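## Task

Genotyping job GT-3195 halted once step 3 was done; its earlier runs remain valid. Carry out steps 4 and 5 only. Step 4: take PCR plate M95 off deck position D3, put it in TC's block, latch TC's lid and press BEGIN. Step 5: move sample plate T46 from D2 to transfer station S1. Let the run finish. Each plate you move must finish seated, lying flat within its locators with well A1 at the corner labelled A1. TC, gel base GB and gel imager IM are loose and must finish no more than a finger's width from their starting spots, upright and barely rotated. Anything held in place only by the gripper at the end does not count; release and pull the hand away at the end.

## Robot and tools

Robot: one xArm6 arm (six joints: waist, shoulder, elbow, forearm roll, wrist pitch, wrist roll) carrying one parallel gripper. There is a single arm, so every motion argument is one 7-number row for that gripper.

Scene frame: origin on the table surface beneath the arm base, +z up, +y to the left when facing along +x. The state line reports end_effector_position (metres) and end_effector_quat_wxyz in this frame, plus velocities. That position is the point between the pads when closed, about 2 cm short of the fingertips; closing pushes the tips roughly 10 mm further out. Gripper axes: fingers point along its +z, open and close along its y. Printed positions may be a little off, more so at long reach.

Row layout (used by execute_actions and move): [dx, dy, dz, rx, ry, rz, opening], each between -1 and 1. The first six are an offset, not a pose: a displacement expressed in the gripper's own axes, measured from the gripper's measured pose when the action starts (for the first action in a call, the last pose reported in this scene). Scale: 1.0 equals 0.6 m of travel or 180 degrees; rx, ry, rz form a single rotation vector. The seventh number is absolute: +1 fully open (84 mm between pads), -1 closed.

execute_actions(actions): a list of actions run in sequence. Each action is a table of up to 15 rows, one per 1/30 s control step; a short table repeats its final row to fill 15 steps. All rows in an action are offsets from that action's start pose, not from the previous row. Each step the commanded pose is clipped to within 70 mm and 16 degrees of the measured pose, so large offsets take several actions; after an action ends the arm only continues to the last clipped pose. An empty list just returns state and images. Results include step readings; HELD marks a step that was partly held back.

move(target, speed, blocking): drives the gripper in a straight line toward one row's offset (from the pose in the latest result showing one). speed is m/s, 0.002 to 0.5, default 0.25; rotation is capped at twice that in rad/s. Paths last 0.5 to 10 s and stop at 10 s even if short. It does not avoid obstacles, may lag, stray or overshoot speed near a straight arm. The opening is applied at the start. A move line reports the ending (done, off_target, moving, held, fault), any limits (paced = pose clipped; held = a check blocked steps, after which the arm may surge) and the distance left. blocking=false returns after 0.5 s while the arm keeps going; you must call wait or stop before sending more rows or moves.

wait(seconds): 0 to 10; lets time pass holding the last command, returns early if a running move ends. stop(): brakes a running move; needs braking room; fingers keep moving. zoom_image(camera, region): enlarges [x0, y0, x1, y1] pixels (max 504x504) of cam_head_left, cam_head_right or cam_wrist, each 504x504. read_manual(section): licence texts only. finished_scene(scene): ends scene 1 or 2 irreversibly and gives the next task; call it only when the goal holds on its own.

Gripping: grip_measured uses the opening scale. To hold, command an opening clearly below grip_measured; lower squeezes harder (about 24 N per pad up to ~6 cm width). Grip plates, blocks or reservoirs only across their width, on the body above the flange; a pad jammed over a base flange may stick.

Lab layout: D1-D3 are handler deck positions, D3 closest to the robot. LH is the handler's operator station in front of TC; START is the left of its two buttons as you face it and works when LH's lamp is green. The handler's strip is green and TC's lamp blue only while running. If the handler head is obstructed it faults (strip red); once LH's lamp is also red, START parks the head. TC has a hand-operated lid: lower it gently, never drop or slam it. Latched means lid fully down and handle pressed all the way onto its stop. If the lid is down but not latched, swing the handle fully up (lid may rise) then down onto the stop while keeping hold. BEGIN is the leftmost key on the panel's bottom row and works with TC's lamp green and lid latched. Neither device shows whether a run counted: a run fails if any of its plates was unseated or the previous run failed; runs may be repeated. On labelled items, A1 sits at the labelled short end, in the corner opposite the labelled long side.

Cautions: pushing into something firm builds force up to a limit until the hand backs off; zero offsets do not relieve it. Reaching a joint's load limit (waist/shoulder 44, elbow/forearm 26.4, wrist 17.6 N m, held weight included) triggers a torque fault: the joint backs off, holds 10 s, and the rest of the call is dropped. Holding loads heats motors; MOTOR HOT appears at 65 °C and an OVER-TEMPERATURE FAULT brakes the arm at 80 °C. A pose unreachable line means the clearance check changed the command. Loose items may occasionally get nudged. Avoid drops, slips, fast impacts, hard pressing and anything leaving the table. The simulation continues while you compose replies, holding the last command.

Each tool is called after ">>>" as name([rows], argument=value, ...), one row to a line, values as JSON.

## Session

>>> execute_actions(actions=[])

Scene clock: 0.00 s.
end_effector_position=(+0.4394, +0.2564, +0.1710) grip_measured=+1.00 end_effector_quat_wxyz=(+0.213, -0.070, +0.945, +0.237) end_effector_velocity=(-0.000, -0.000, -0.001) end_effector_angular_velocity=(-0.000, +0.002, -0.001)
Joint positions: [ 0.205  0.32  -0.883 -1.679 -0.413 -1.303  0.084]
Joint velocities: [-0.001  0.001  0.001  0.     0.    -0.    -0.   ]
Hand target: +0.439, +0.256, +0.171; +0.213, -0.070, +0.945, +0.237

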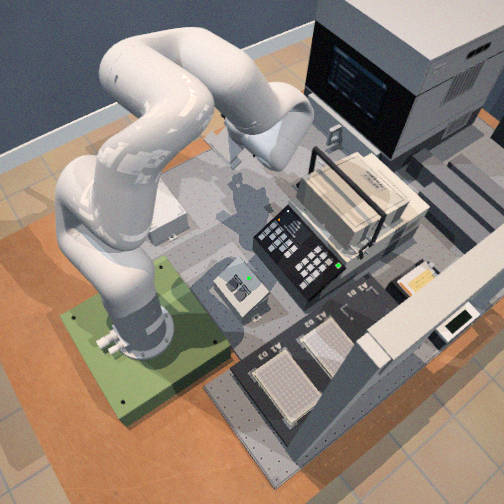

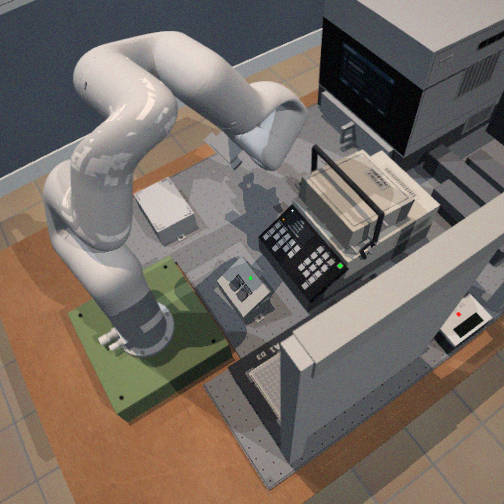

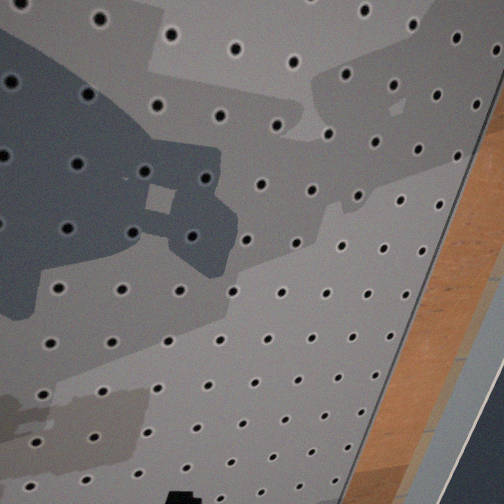

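>>> move(target=[0,0,-0.2,0.154,0.138,0.045,1], speed=0.1)

Scene clock: 10.83 s.
end_effector_position=(+0.3947, +0.1989, +0.2665) grip_measured=+1.00 end_effector_quat_wxyz=(-0.000, +0.000, +1.000, -0.002) end_effector_velocity=(-0.001, -0.001, +0.000) end_effector_angular_velocity=(-0.004, +0.005, -0.001)
Joint positions: [ 0.487  0.452 -1.63  -3.147 -1.18   0.472  0.084]
Joint velocities: [ 0.     0.003 -0.004 -0.002 -0.008  0.002 -0.   ]
Hand target: +0.395, +0.199, +0.267; -0.000, +0.000, +1.000, -0.002
Off the commanded pose: 0.000 m, 0 deg.
move: done

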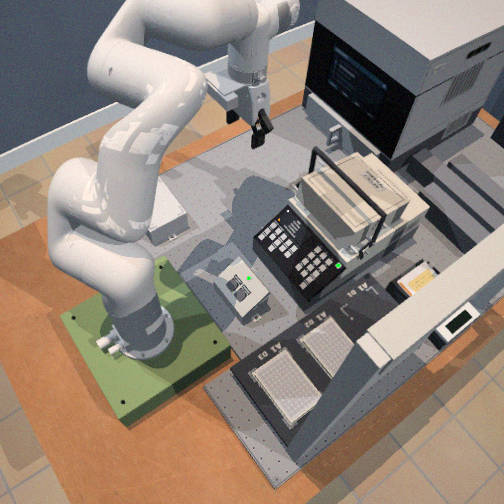

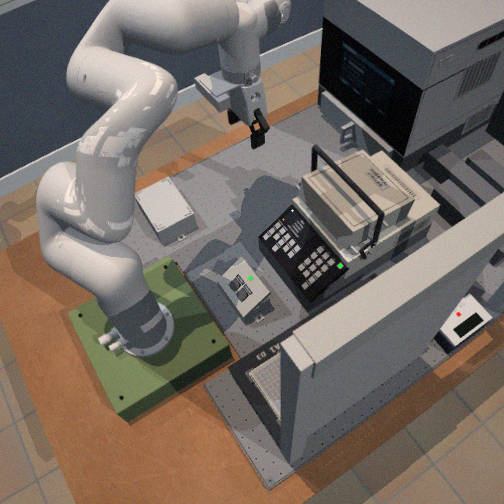

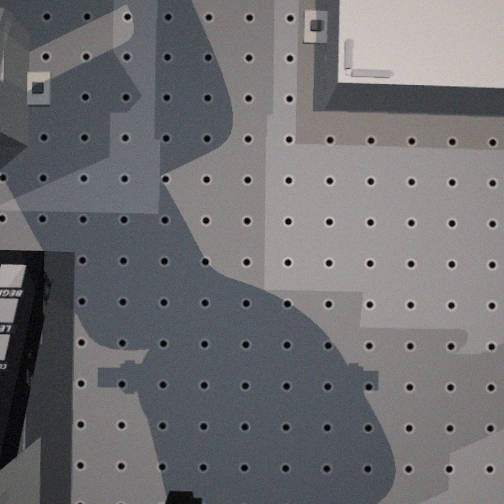

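>>> move(target=[0.1,0,-0.3,-0.089,-0.169,0,1], speed=0.15)

Scene clock: 39.60 s.
end_effector_position=(+0.3346, +0.1993, +0.4457) grip_measured=+1.00 end_effector_quat_wxyz=(+0.261, -0.000, +0.956, +0.136) end_effector_velocity=(-0.000, +0.000, +0.001) end_effector_angular_velocity=(+0.001, -0.003, -0.001)
Joint positions: [ 0.602 -0.303 -1.228 -3.216 -0.938  0.61   0.084]
Joint velocities: [ 0.003 -0.004  0.001 -0.004  0.001  0.005  0.   ]
Hand target: +0.334, +0.199, +0.446; +0.261, -0.000, +0.956, +0.136
Off the commanded pose: 0.001 m, 0 deg.
move: done

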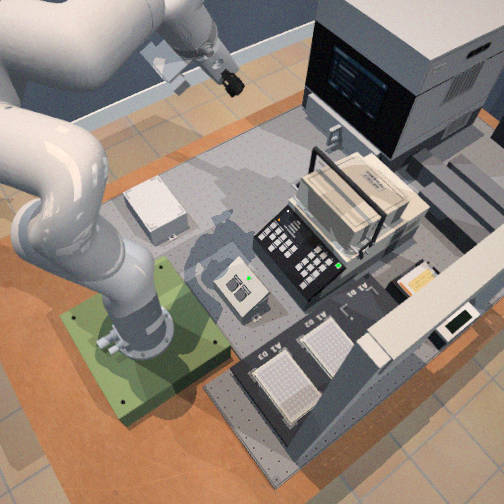

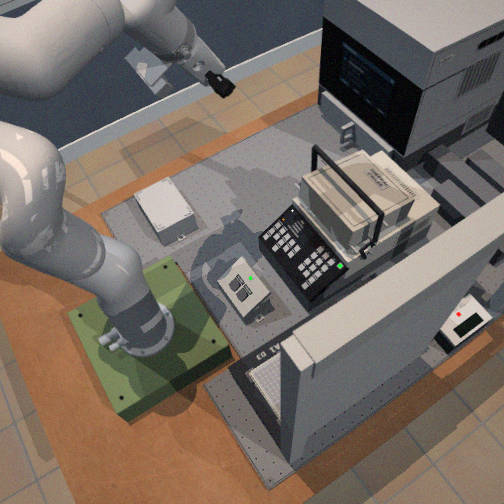

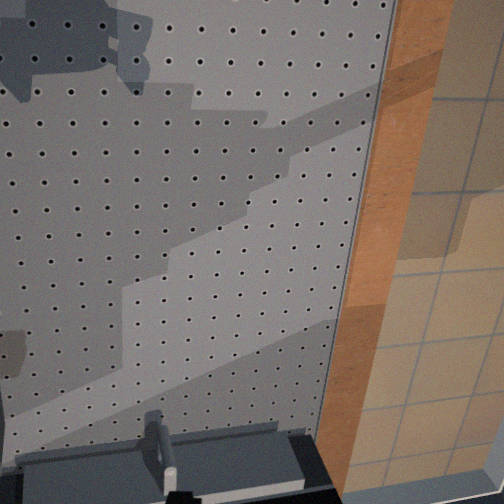

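>>> move(target=[0,0,0,-0.357,0.189,0.295,1], speed=0.2)

Scene clock: 50.23 s.
end_effector_position=(+0.3349, +0.1993, +0.4463) grip_measured=+1.00 end_effector_quat_wxyz=(-0.129, +0.229, +0.677, +0.688) end_effector_velocity=(+0.000, -0.000, -0.000) end_effector_angular_velocity=(+0.004, +0.003, -0.000)
Joint positions: [-0.147  0.107 -0.736 -1.602 -1.565 -0.432  0.084]
Joint velocities: [ 0.001  0.004  0.001  0.003 -0.002 -0.001  0.   ]
Hand target: +0.335, +0.199, +0.446; -0.129, +0.229, +0.677, +0.688
Off the commanded pose: 0.001 m, 0 deg.
move: done

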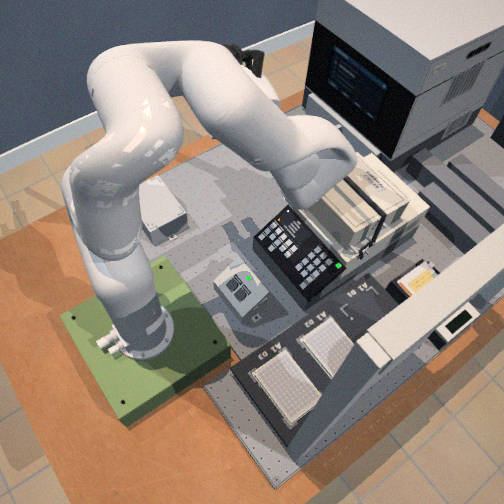

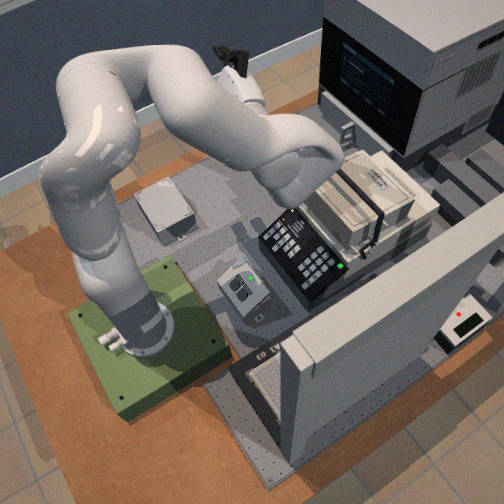

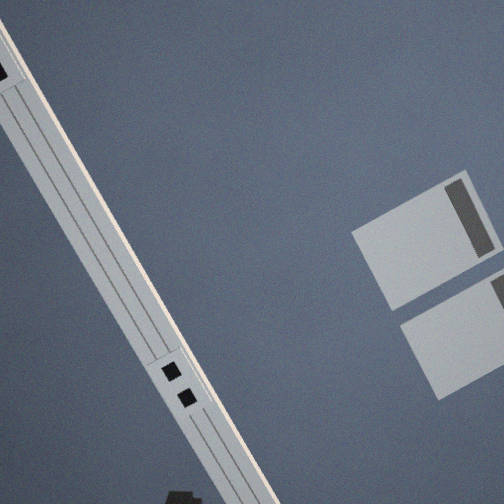

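>>> move(target=[-0.232,-0.207,0.004,0.147,-0.318,0,1], speed=0.15)

Scene clock: 66.83 s.
end_effector_position=(+0.3950, +0.1893, +0.2697) grip_measured=+1.00 end_effector_quat_wxyz=(+0.163, +0.493, +0.787, +0.332) end_effector_velocity=(+0.000, -0.000, -0.001) end_effector_angular_velocity=(-0.013, +0.021, -0.004)
Joint positions: [ 0.133 -0.224 -0.577 -1.866 -0.31   0.083  0.084]
Joint velocities: [ 0.03   0.025 -0.085 -0.26   0.007  0.29  -0.   ]
Hand target: +0.395, +0.189, +0.270; +0.162, +0.493, +0.788, +0.331
Off the commanded pose: 0.000 m, 0 deg.
move: done

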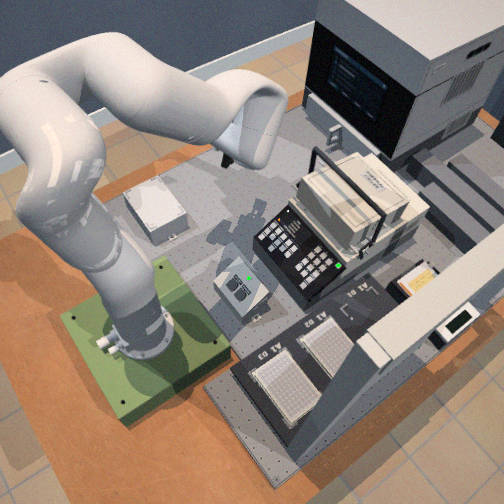

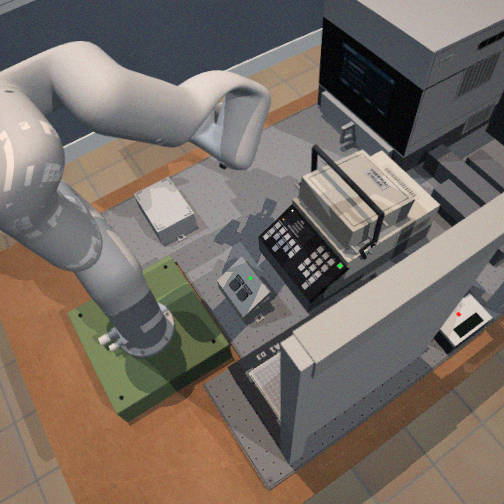

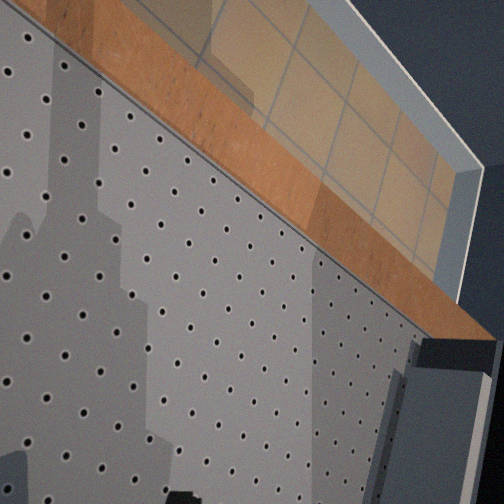

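>>> move(target=[-0.14,0.15,-0.055,-0.121,-0.114,0,1], speed=0.05)

Scene clock: 81.87 s.
end_effector_position=(+0.4744, +0.1295, +0.3490) grip_measured=+1.00 end_effector_quat_wxyz=(+0.389, +0.505, +0.670, +0.381) end_effector_velocity=(+0.001, -0.001, -0.000) end_effector_angular_velocity=(+0.004, -0.005, +0.002)
Joint positions: [ 0.25  -0.341 -0.66  -2.567  0.177  0.894  0.084]
Joint velocities: [ 0.     0.002 -0.001 -0.032  0.004  0.034  0.   ]
Hand target: +0.474, +0.130, +0.349; +0.389, +0.505, +0.670, +0.381
Off the commanded pose: 0.000 m, 0 deg.
move: done

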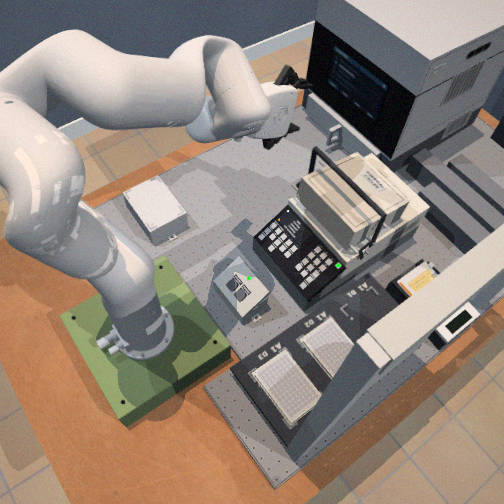

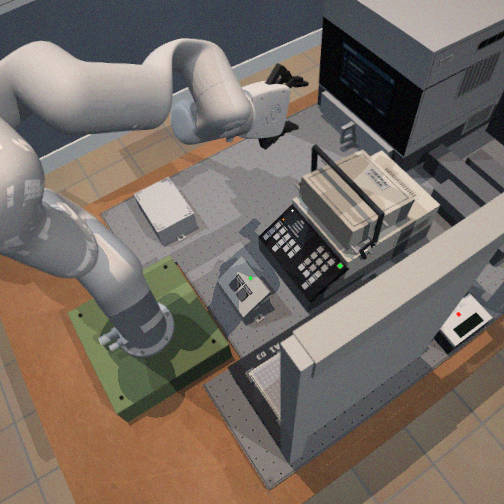

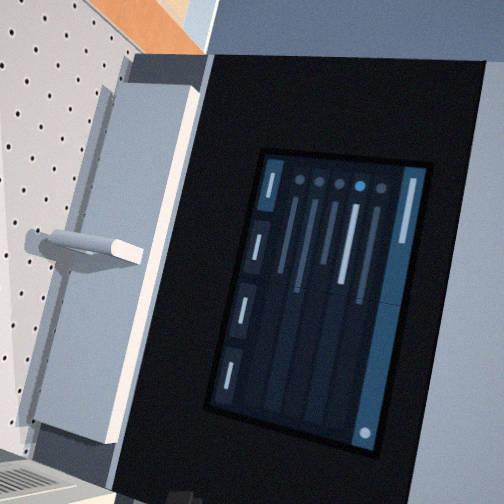

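>>> move(target=[0.003,0.067,-0.138,-0.11,-0.0165,0,1], speed=0.05)

Scene clock: 93.50 s.
end_effector_position=(+0.4144, +0.1297, +0.4185) grip_measured=+1.00 end_effector_quat_wxyz=(+0.487, +0.440, +0.584, +0.478) end_effector_velocity=(-0.000, -0.000, +0.000) end_effector_angular_velocity=(+0.000, -0.003, -0.001)
Joint positions: [ 0.369 -0.749 -0.352 -2.614  0.453  0.953  0.084]
Joint velocities: [ 0.001 -0.002  0.002  0.001  0.004 -0.001  0.   ]
Hand target: +0.414, +0.130, +0.419; +0.487, +0.440, +0.584, +0.478
Off the commanded pose: 0.000 m, 0 deg.
move: done

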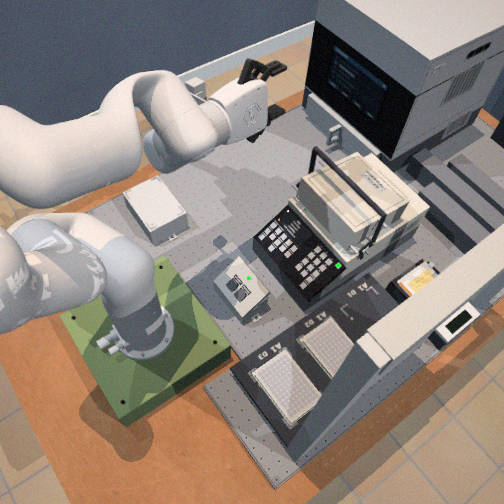

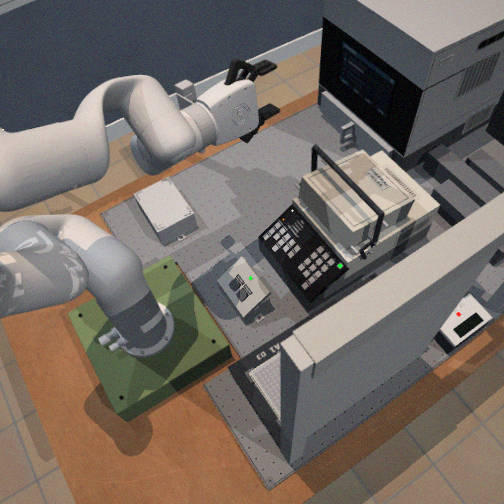

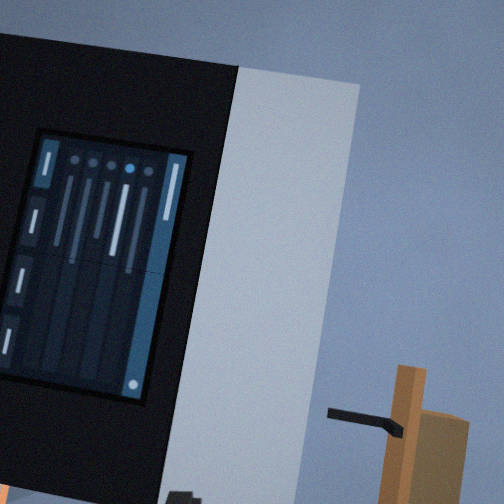

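>>> move(target=[-0.113,-0.25,-0.097,0.11,-0.148,0.371,1], speed=0.08)

Scene clock: 115.77 s.
end_effector_position=(+0.3591, +0.0322, +0.2852) grip_measured=+1.00 end_effector_quat_wxyz=(+0.184, +0.848, +0.197, +0.455) end_effector_velocity=(-0.000, -0.001, -0.001) end_effector_angular_velocity=(+0.008, +0.000, -0.002)
Joint positions: [ 0.003 -0.815 -0.15  -2.013  0.136  1.477  0.084]
Joint velocities: [-0.005  0.002 -0.002 -0.016 -0.007  0.02   0.   ]
Hand target: +0.359, +0.032, +0.285; +0.184, +0.848, +0.197, +0.456
Off the commanded pose: 0.001 m, 0 deg.
move: done

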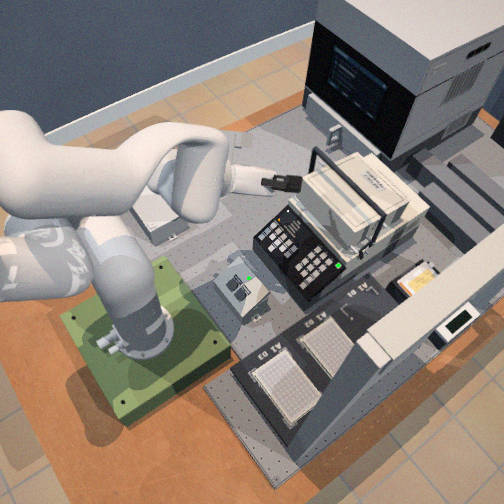

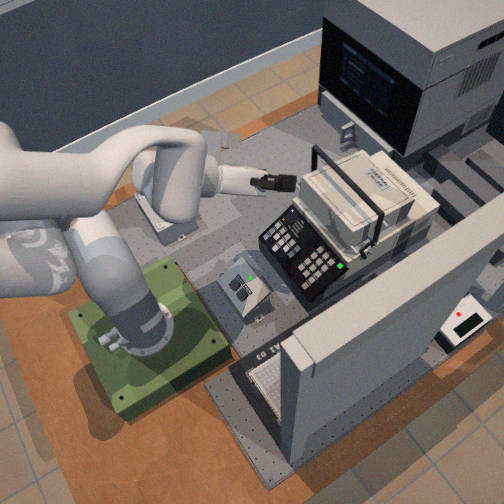

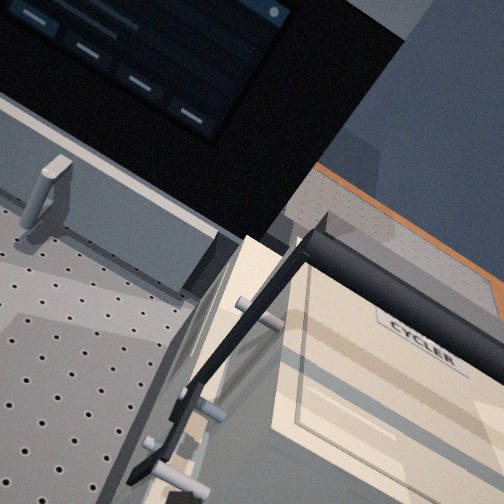

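>>> move(target=[-0.028,0.298,-0.017,-0.222,-0.021,0,1], speed=0.05)

Scene clock: 137.13 s.
end_effector_position=(+0.3720, -0.1274, +0.3669) grip_measured=+1.00 end_effector_quat_wxyz=(+0.469, +0.748, +0.024, +0.468) end_effector_velocity=(+0.000, -0.001, +0.001) end_effector_angular_velocity=(-0.002, -0.003, -0.002)
Joint positions: [ 0.006 -0.815 -0.15  -2.012  0.838  1.477  0.084]
Joint velocities: [ 0.001  0.002 -0.001 -0.002  0.006  0.003  0.   ]
Hand target: +0.372, -0.127, +0.367; +0.469, +0.748, +0.024, +0.468
Off the commanded pose: 0.000 m, 0 deg.
move: done

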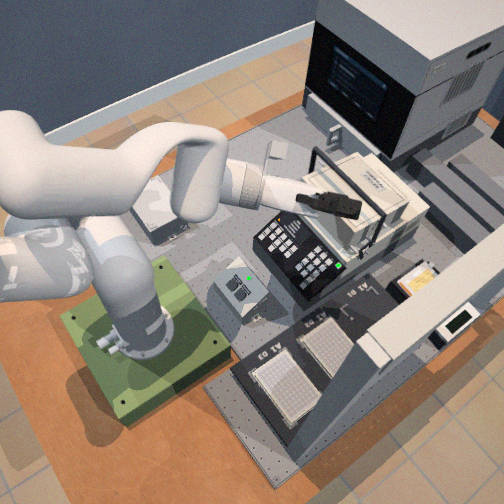

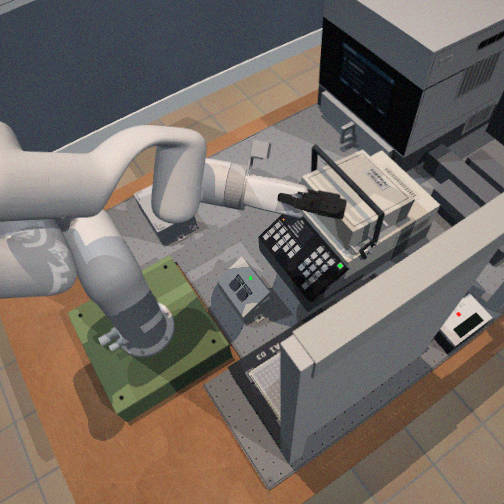

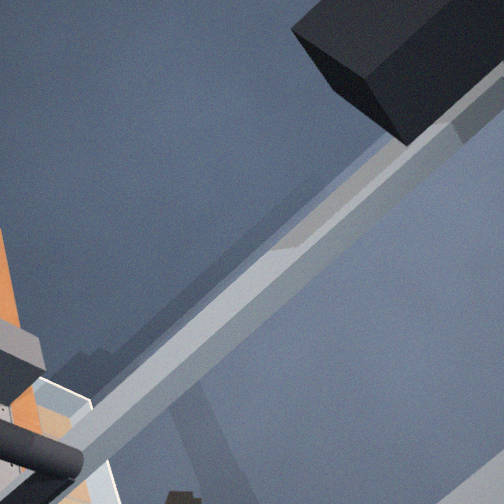

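>>> move(target=[0.057,-0.09,-0.123,0,-0.508,0.418,1], speed=0.08)

Scene clock: 157.47 s.
end_effector_position=(+0.3628, -0.0530, +0.3617) grip_measured=+1.00 end_effector_quat_wxyz=(+0.128, +0.792, -0.583, +0.128) end_effector_velocity=(-0.001, -0.000, -0.001) end_effector_angular_velocity=(+0.005, +0.003, -0.005)
Joint positions: [ 0.096 -0.447 -0.826 -0.384  1.268  1.465  0.084]
Joint velocities: [-0.003  0.001  0.     0.005  0.    -0.001 -0.   ]
Hand target: +0.363, -0.053, +0.362; +0.128, +0.792, -0.583, +0.128
Off the commanded pose: 0.022 m, 27 deg.
move: off_target (path cut at 10 s)

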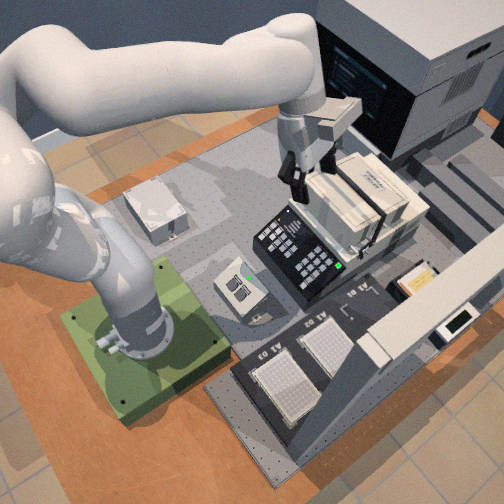

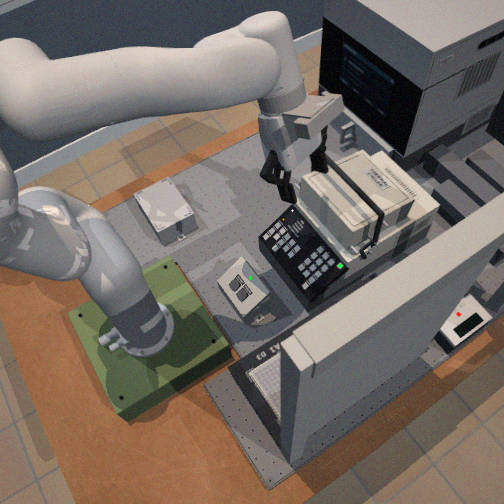

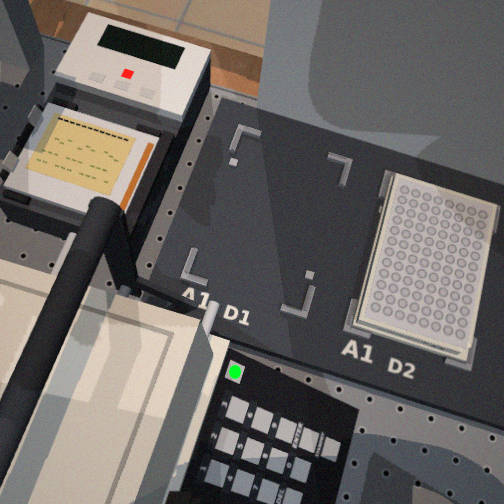

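>>> move(target=[0,0,0,0,-0.116,0.095,1], speed=0.1)

>>> move(target=[-0.31,-0.07,0.03,0,0,0,1], speed=0.1)

Scene clock: 171.40 s.
end_effector_position=(+0.3629, -0.0531, +0.3618) grip_measured=+1.00 end_effector_quat_wxyz=(+0.001, +0.707, -0.708, +0.001) end_effector_velocity=(+0.000, +0.000, +0.000) end_effector_angular_velocity=(+0.004, +0.000, -0.002)
Joint positions: [-0.125 -0.397 -0.911 -0.004  1.307  1.432  0.084]
Joint velocities: [-0.001  0.001 -0.001  0.004  0.001 -0.001  0.   ]
Hand target: +0.363, -0.053, +0.362; +0.001, +0.707, -0.708, +0.001
Off the commanded pose: 0.000 m, 0 deg.
move: done

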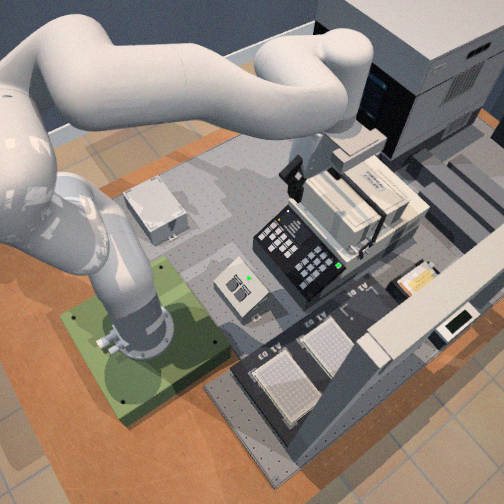

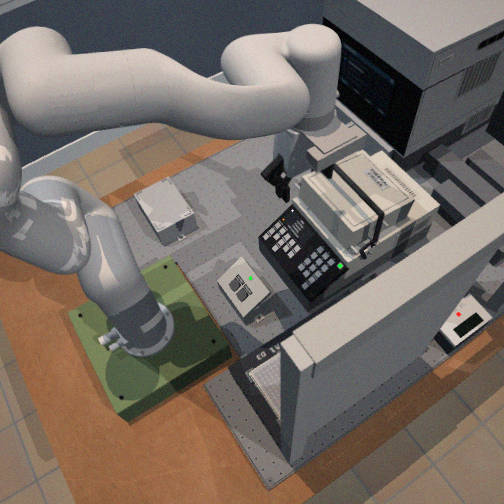

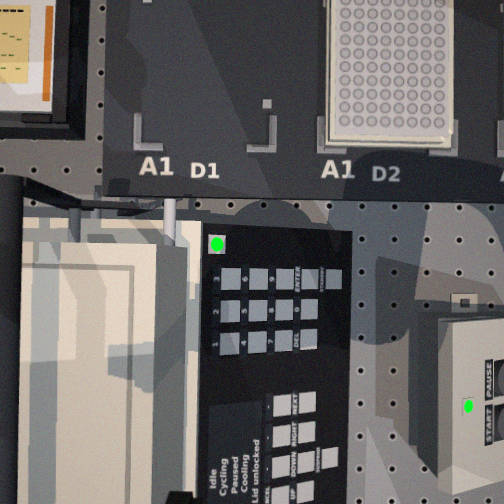

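Scene clock: 173.70 s.
end_effector_position=(+0.4047, +0.1328, +0.3433) grip_measured=+1.00 end_effector_quat_wxyz=(+0.001, +0.707, -0.708, +0.000) end_effector_velocity=(+0.001, +0.000, -0.001) end_effector_angular_velocity=(-0.001, +0.001, -0.003)
Joint positions: [ 0.336 -0.182 -1.054 -0.003  1.237  1.893  0.084]
Joint velocities: [ 0.     0.003 -0.001 -0.    -0.001  0.003  0.   ]
Hand target: +0.405, +0.133, +0.343; +0.001, +0.707, -0.708, +0.000
Off the commanded pose: 0.000 m, 0 deg.
move: done

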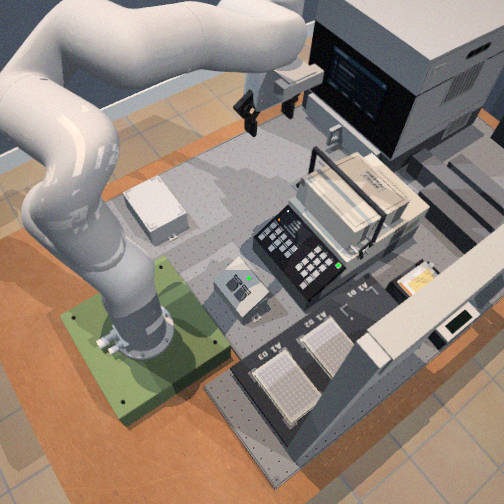

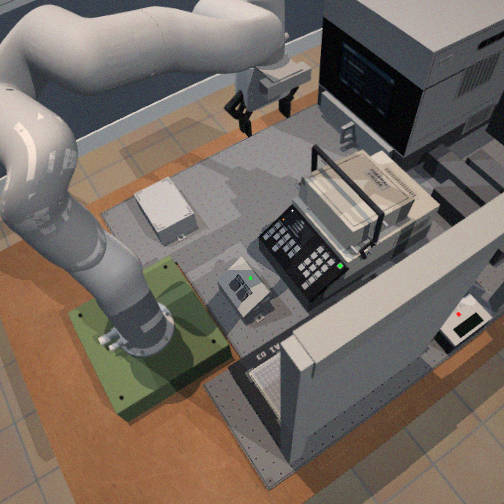

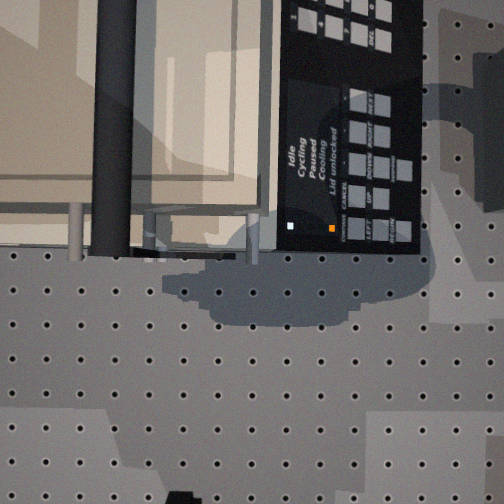

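>>> move(target=[0.112,-0.005,0.173,0.117,0,0,0], speed=0.08)

>>> move(target=[0,0,0.09,0,0,0,0], speed=0.02)

Scene clock: 182.00 s.
end_effector_position=(+0.4076, +0.0653, +0.2401) grip_measured=-0.01 end_effector_quat_wxyz=(-0.129, +0.695, -0.696, +0.130) end_effector_velocity=(+0.001, +0.000, -0.000) end_effector_angular_velocity=(-0.000, -0.005, +0.001)
Joint positions: [ 0.191 -0.351 -0.454 -0.152  0.447  1.871  0.044]
Joint velocities: [-0.001  0.     0.003 -0.003 -0.009  0.001 -0.   ]
Hand target: +0.407, +0.065, +0.240; -0.129, +0.695, -0.696, +0.130
Off the commanded pose: 0.001 m, 0 deg.
move: done

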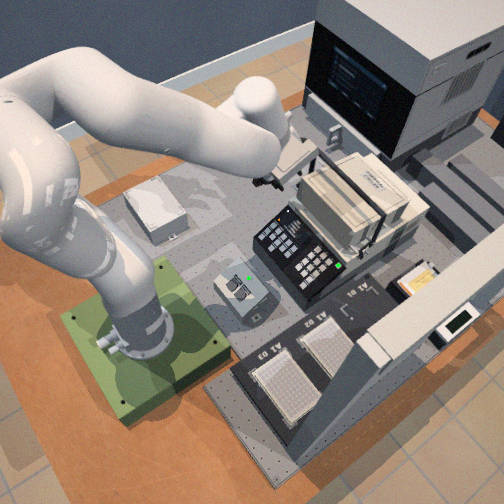

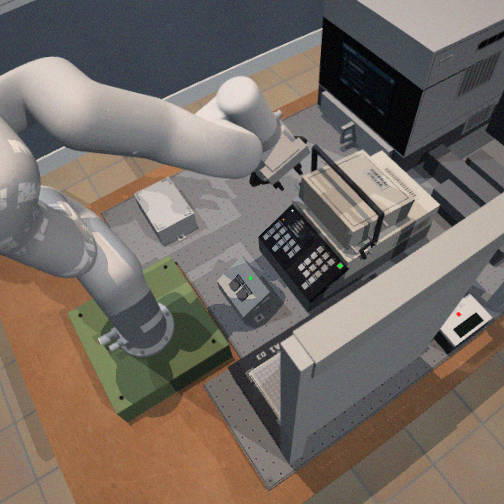

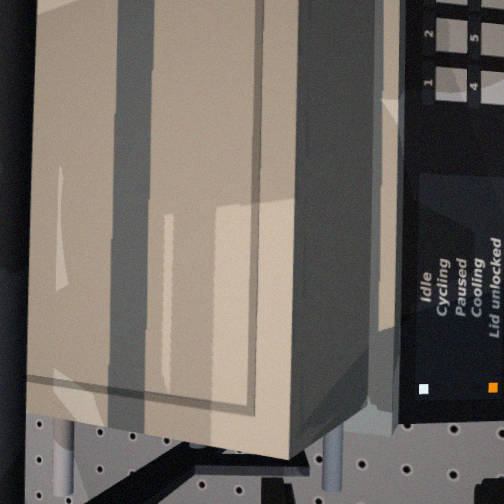

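Scene clock: 185.00 s.
end_effector_position=(+0.4272, +0.0656, +0.1908) grip_measured=-0.02 end_effector_quat_wxyz=(-0.130, +0.695, -0.695, +0.130) end_effector_velocity=(+0.001, -0.000, -0.002) end_effector_angular_velocity=(+0.000, +0.002, -0.001)
Joint positions: [ 0.164 -0.148 -0.469 -0.221  0.257  1.923  0.043]
Joint velocities: [-0.001  0.01  -0.003 -0.002 -0.005  0.003 -0.   ]
Hand target: +0.427, +0.065, +0.190; -0.129, +0.695, -0.696, +0.130
Off the commanded pose: 0.001 m, 0 deg.
move: done

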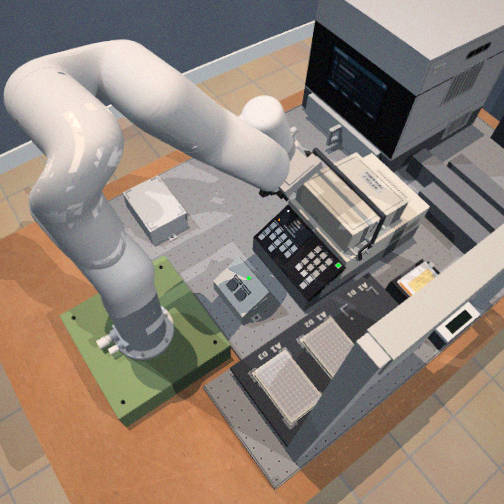

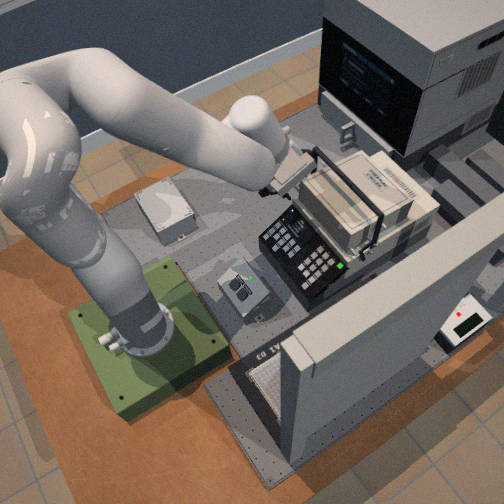

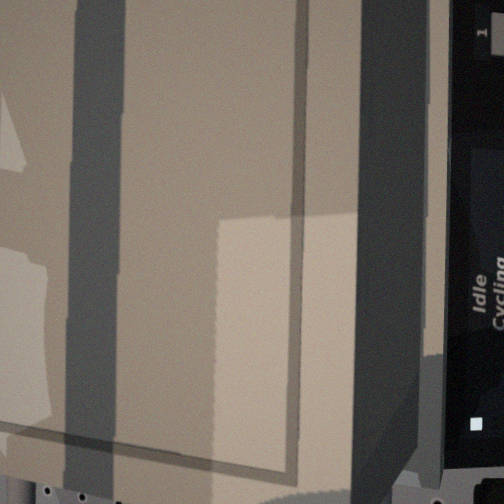

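>>> move(target=[0,-0.008,0.045,0,0,0,0], speed=0.01)

>>> move(target=[0,0,0,0,0,0,-1])

Scene clock: 191.10 s.
end_effector_position=(+0.4463, +0.0665, +0.1794) grip_measured=-0.02 end_effector_quat_wxyz=(-0.141, +0.693, -0.693, +0.138) end_effector_velocity=(-0.000, -0.000, +0.001) end_effector_angular_velocity=(-0.001, -0.002, -0.000)
Joint positions: [ 0.146 -0.056 -0.51  -0.278  0.177  1.965  0.043]
Joint velocities: [ 0.    -0.005  0.002 -0.005  0.002  0.005  0.   ]
Hand target: +0.441, +0.066, +0.168; -0.130, +0.695, -0.695, +0.130
Off the commanded pose: 0.013 m, 2 deg.
move: off_target

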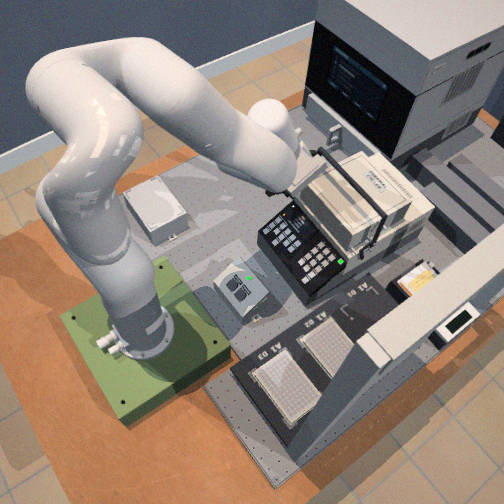

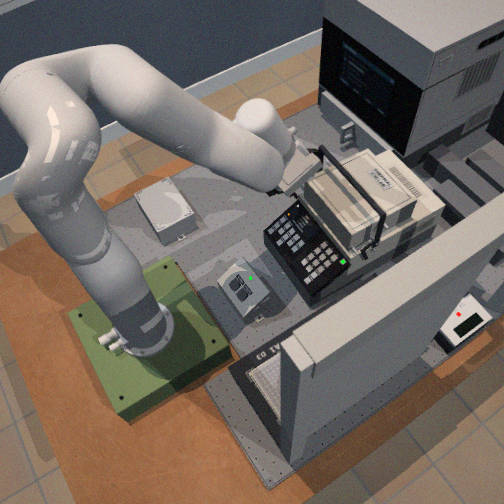

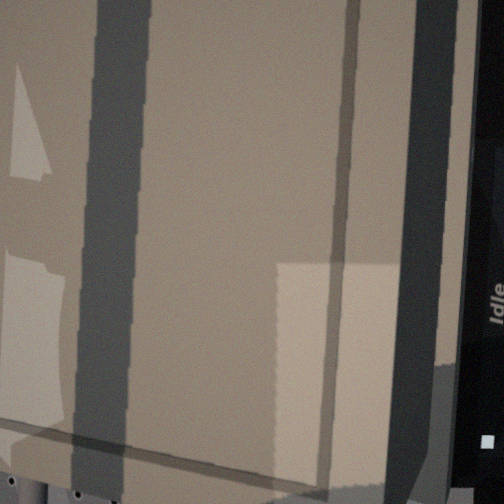

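Scene clock: 191.83 s.
end_effector_position=(+0.4466, +0.0658, +0.1827) grip_measured=-0.88 end_effector_quat_wxyz=(-0.143, +0.692, -0.694, +0.140) end_effector_velocity=(+0.001, +0.000, +0.000) end_effector_angular_velocity=(+0.000, -0.002, +0.001)
Joint positions: [ 0.145 -0.066 -0.507 -0.278  0.179  1.965  0.005]
Joint velocities: [-0.     0.002 -0.002 -0.001 -0.002  0.     0.   ]
Hand target: +0.446, +0.066, +0.179; -0.141, +0.693, -0.693, +0.138
Off the commanded pose: 0.003 m, 0 deg.
move: done

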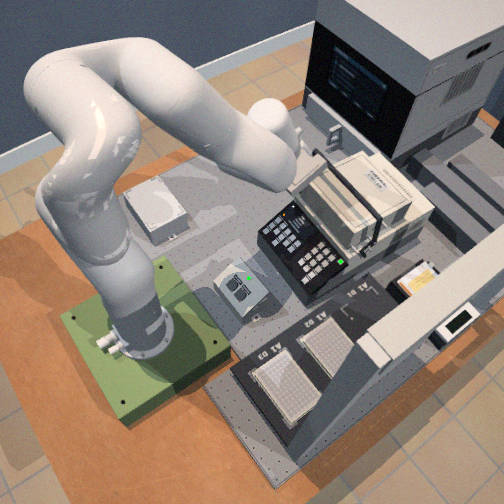

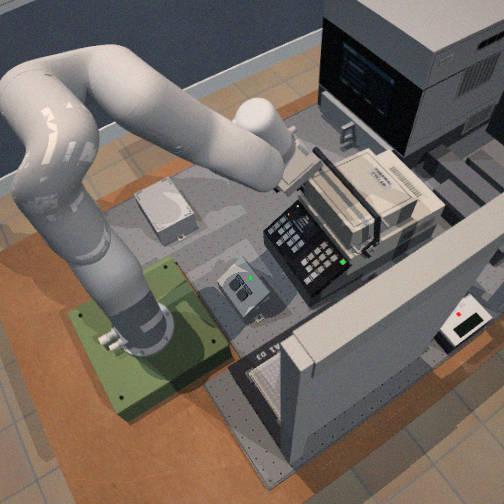

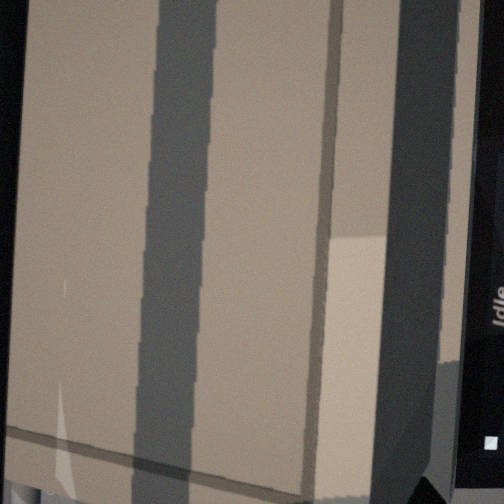

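>>> move(target=[0,-0.051,-0.06,0,0,0,-1], speed=0.015)

>>> move(target=[0,-0.097,-0.058,0,0,0,-1], speed=0.02)

Scene clock: 199.77 s.
end_effector_position=(+0.4577, +0.0648, +0.2250) grip_measured=-0.87 end_effector_quat_wxyz=(-0.138, +0.692, -0.695, +0.138) end_effector_velocity=(-0.000, -0.000, -0.001) end_effector_angular_velocity=(-0.001, +0.006, -0.000)
Joint positions: [ 0.162 -0.145 -0.582 -0.171  0.342  1.87   0.006]
Joint velocities: [-0.     0.003 -0.002  0.002  0.005 -0.003 -0.   ]
Hand target: +0.461, +0.066, +0.228; -0.143, +0.692, -0.694, +0.140
Off the commanded pose: 0.004 m, 1 deg.
move: off_target

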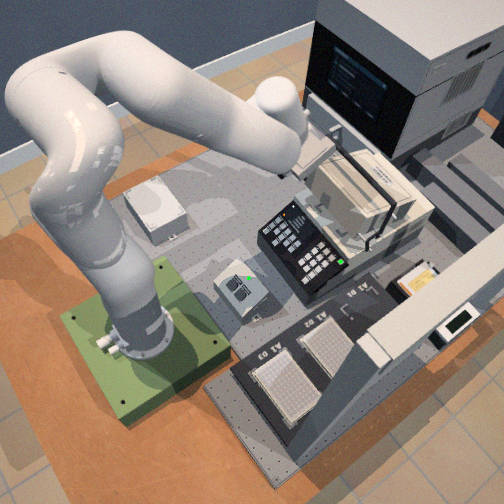

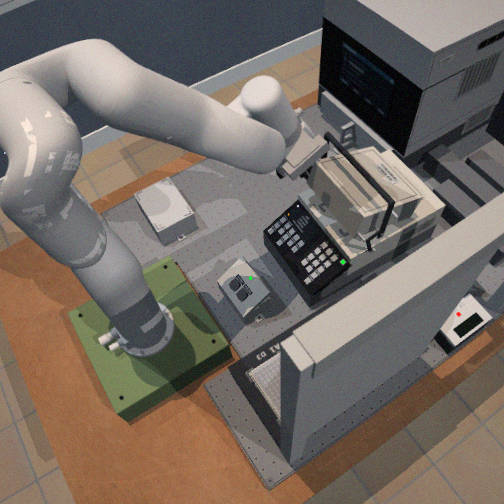

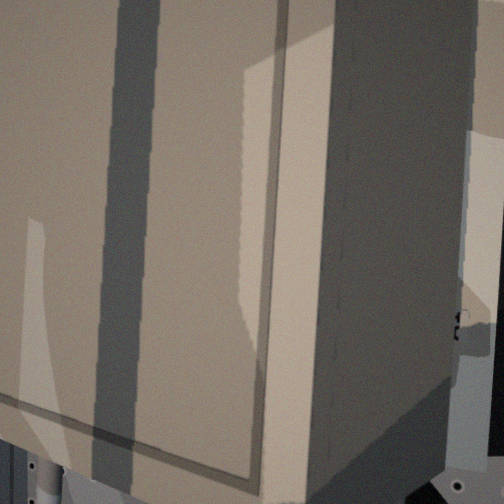

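Scene clock: 203.40 s.
end_effector_position=(+0.4984, +0.0644, +0.2792) grip_measured=-0.76 end_effector_quat_wxyz=(-0.138, +0.692, -0.695, +0.138) end_effector_velocity=(-0.001, +0.001, -0.000) end_effector_angular_velocity=(-0.000, +0.003, +0.002)
Joint positions: [ 0.159 -0.118 -0.788 -0.113  0.519  1.804  0.011]
Joint velocities: [ 0.002 -0.    -0.001  0.001  0.004 -0.001 -0.   ]
Hand target: +0.498, +0.065, +0.279; -0.138, +0.692, -0.695, +0.138
Off the commanded pose: 0.000 m, 0 deg.
move: done

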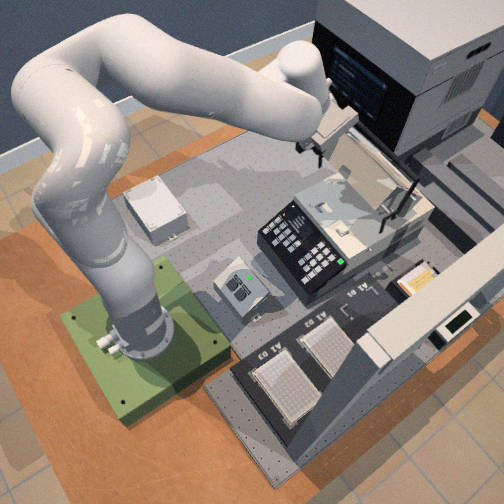

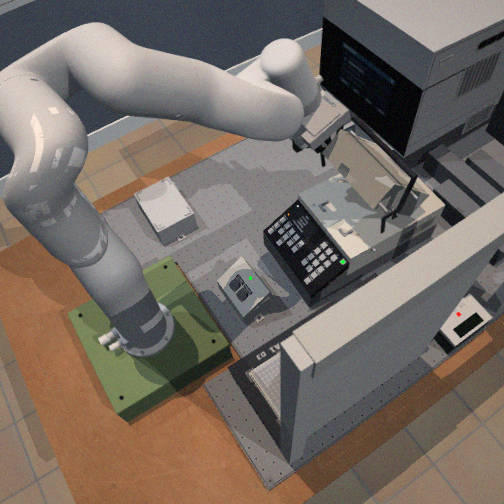

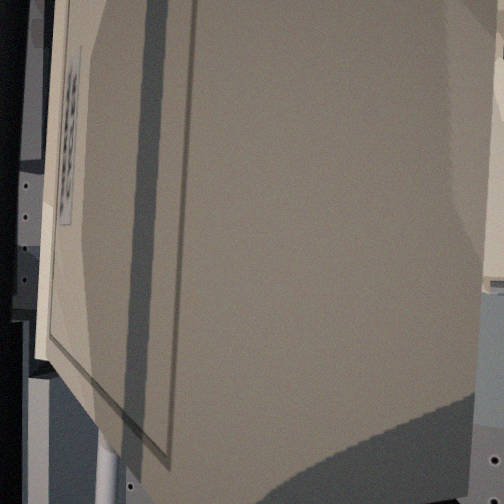

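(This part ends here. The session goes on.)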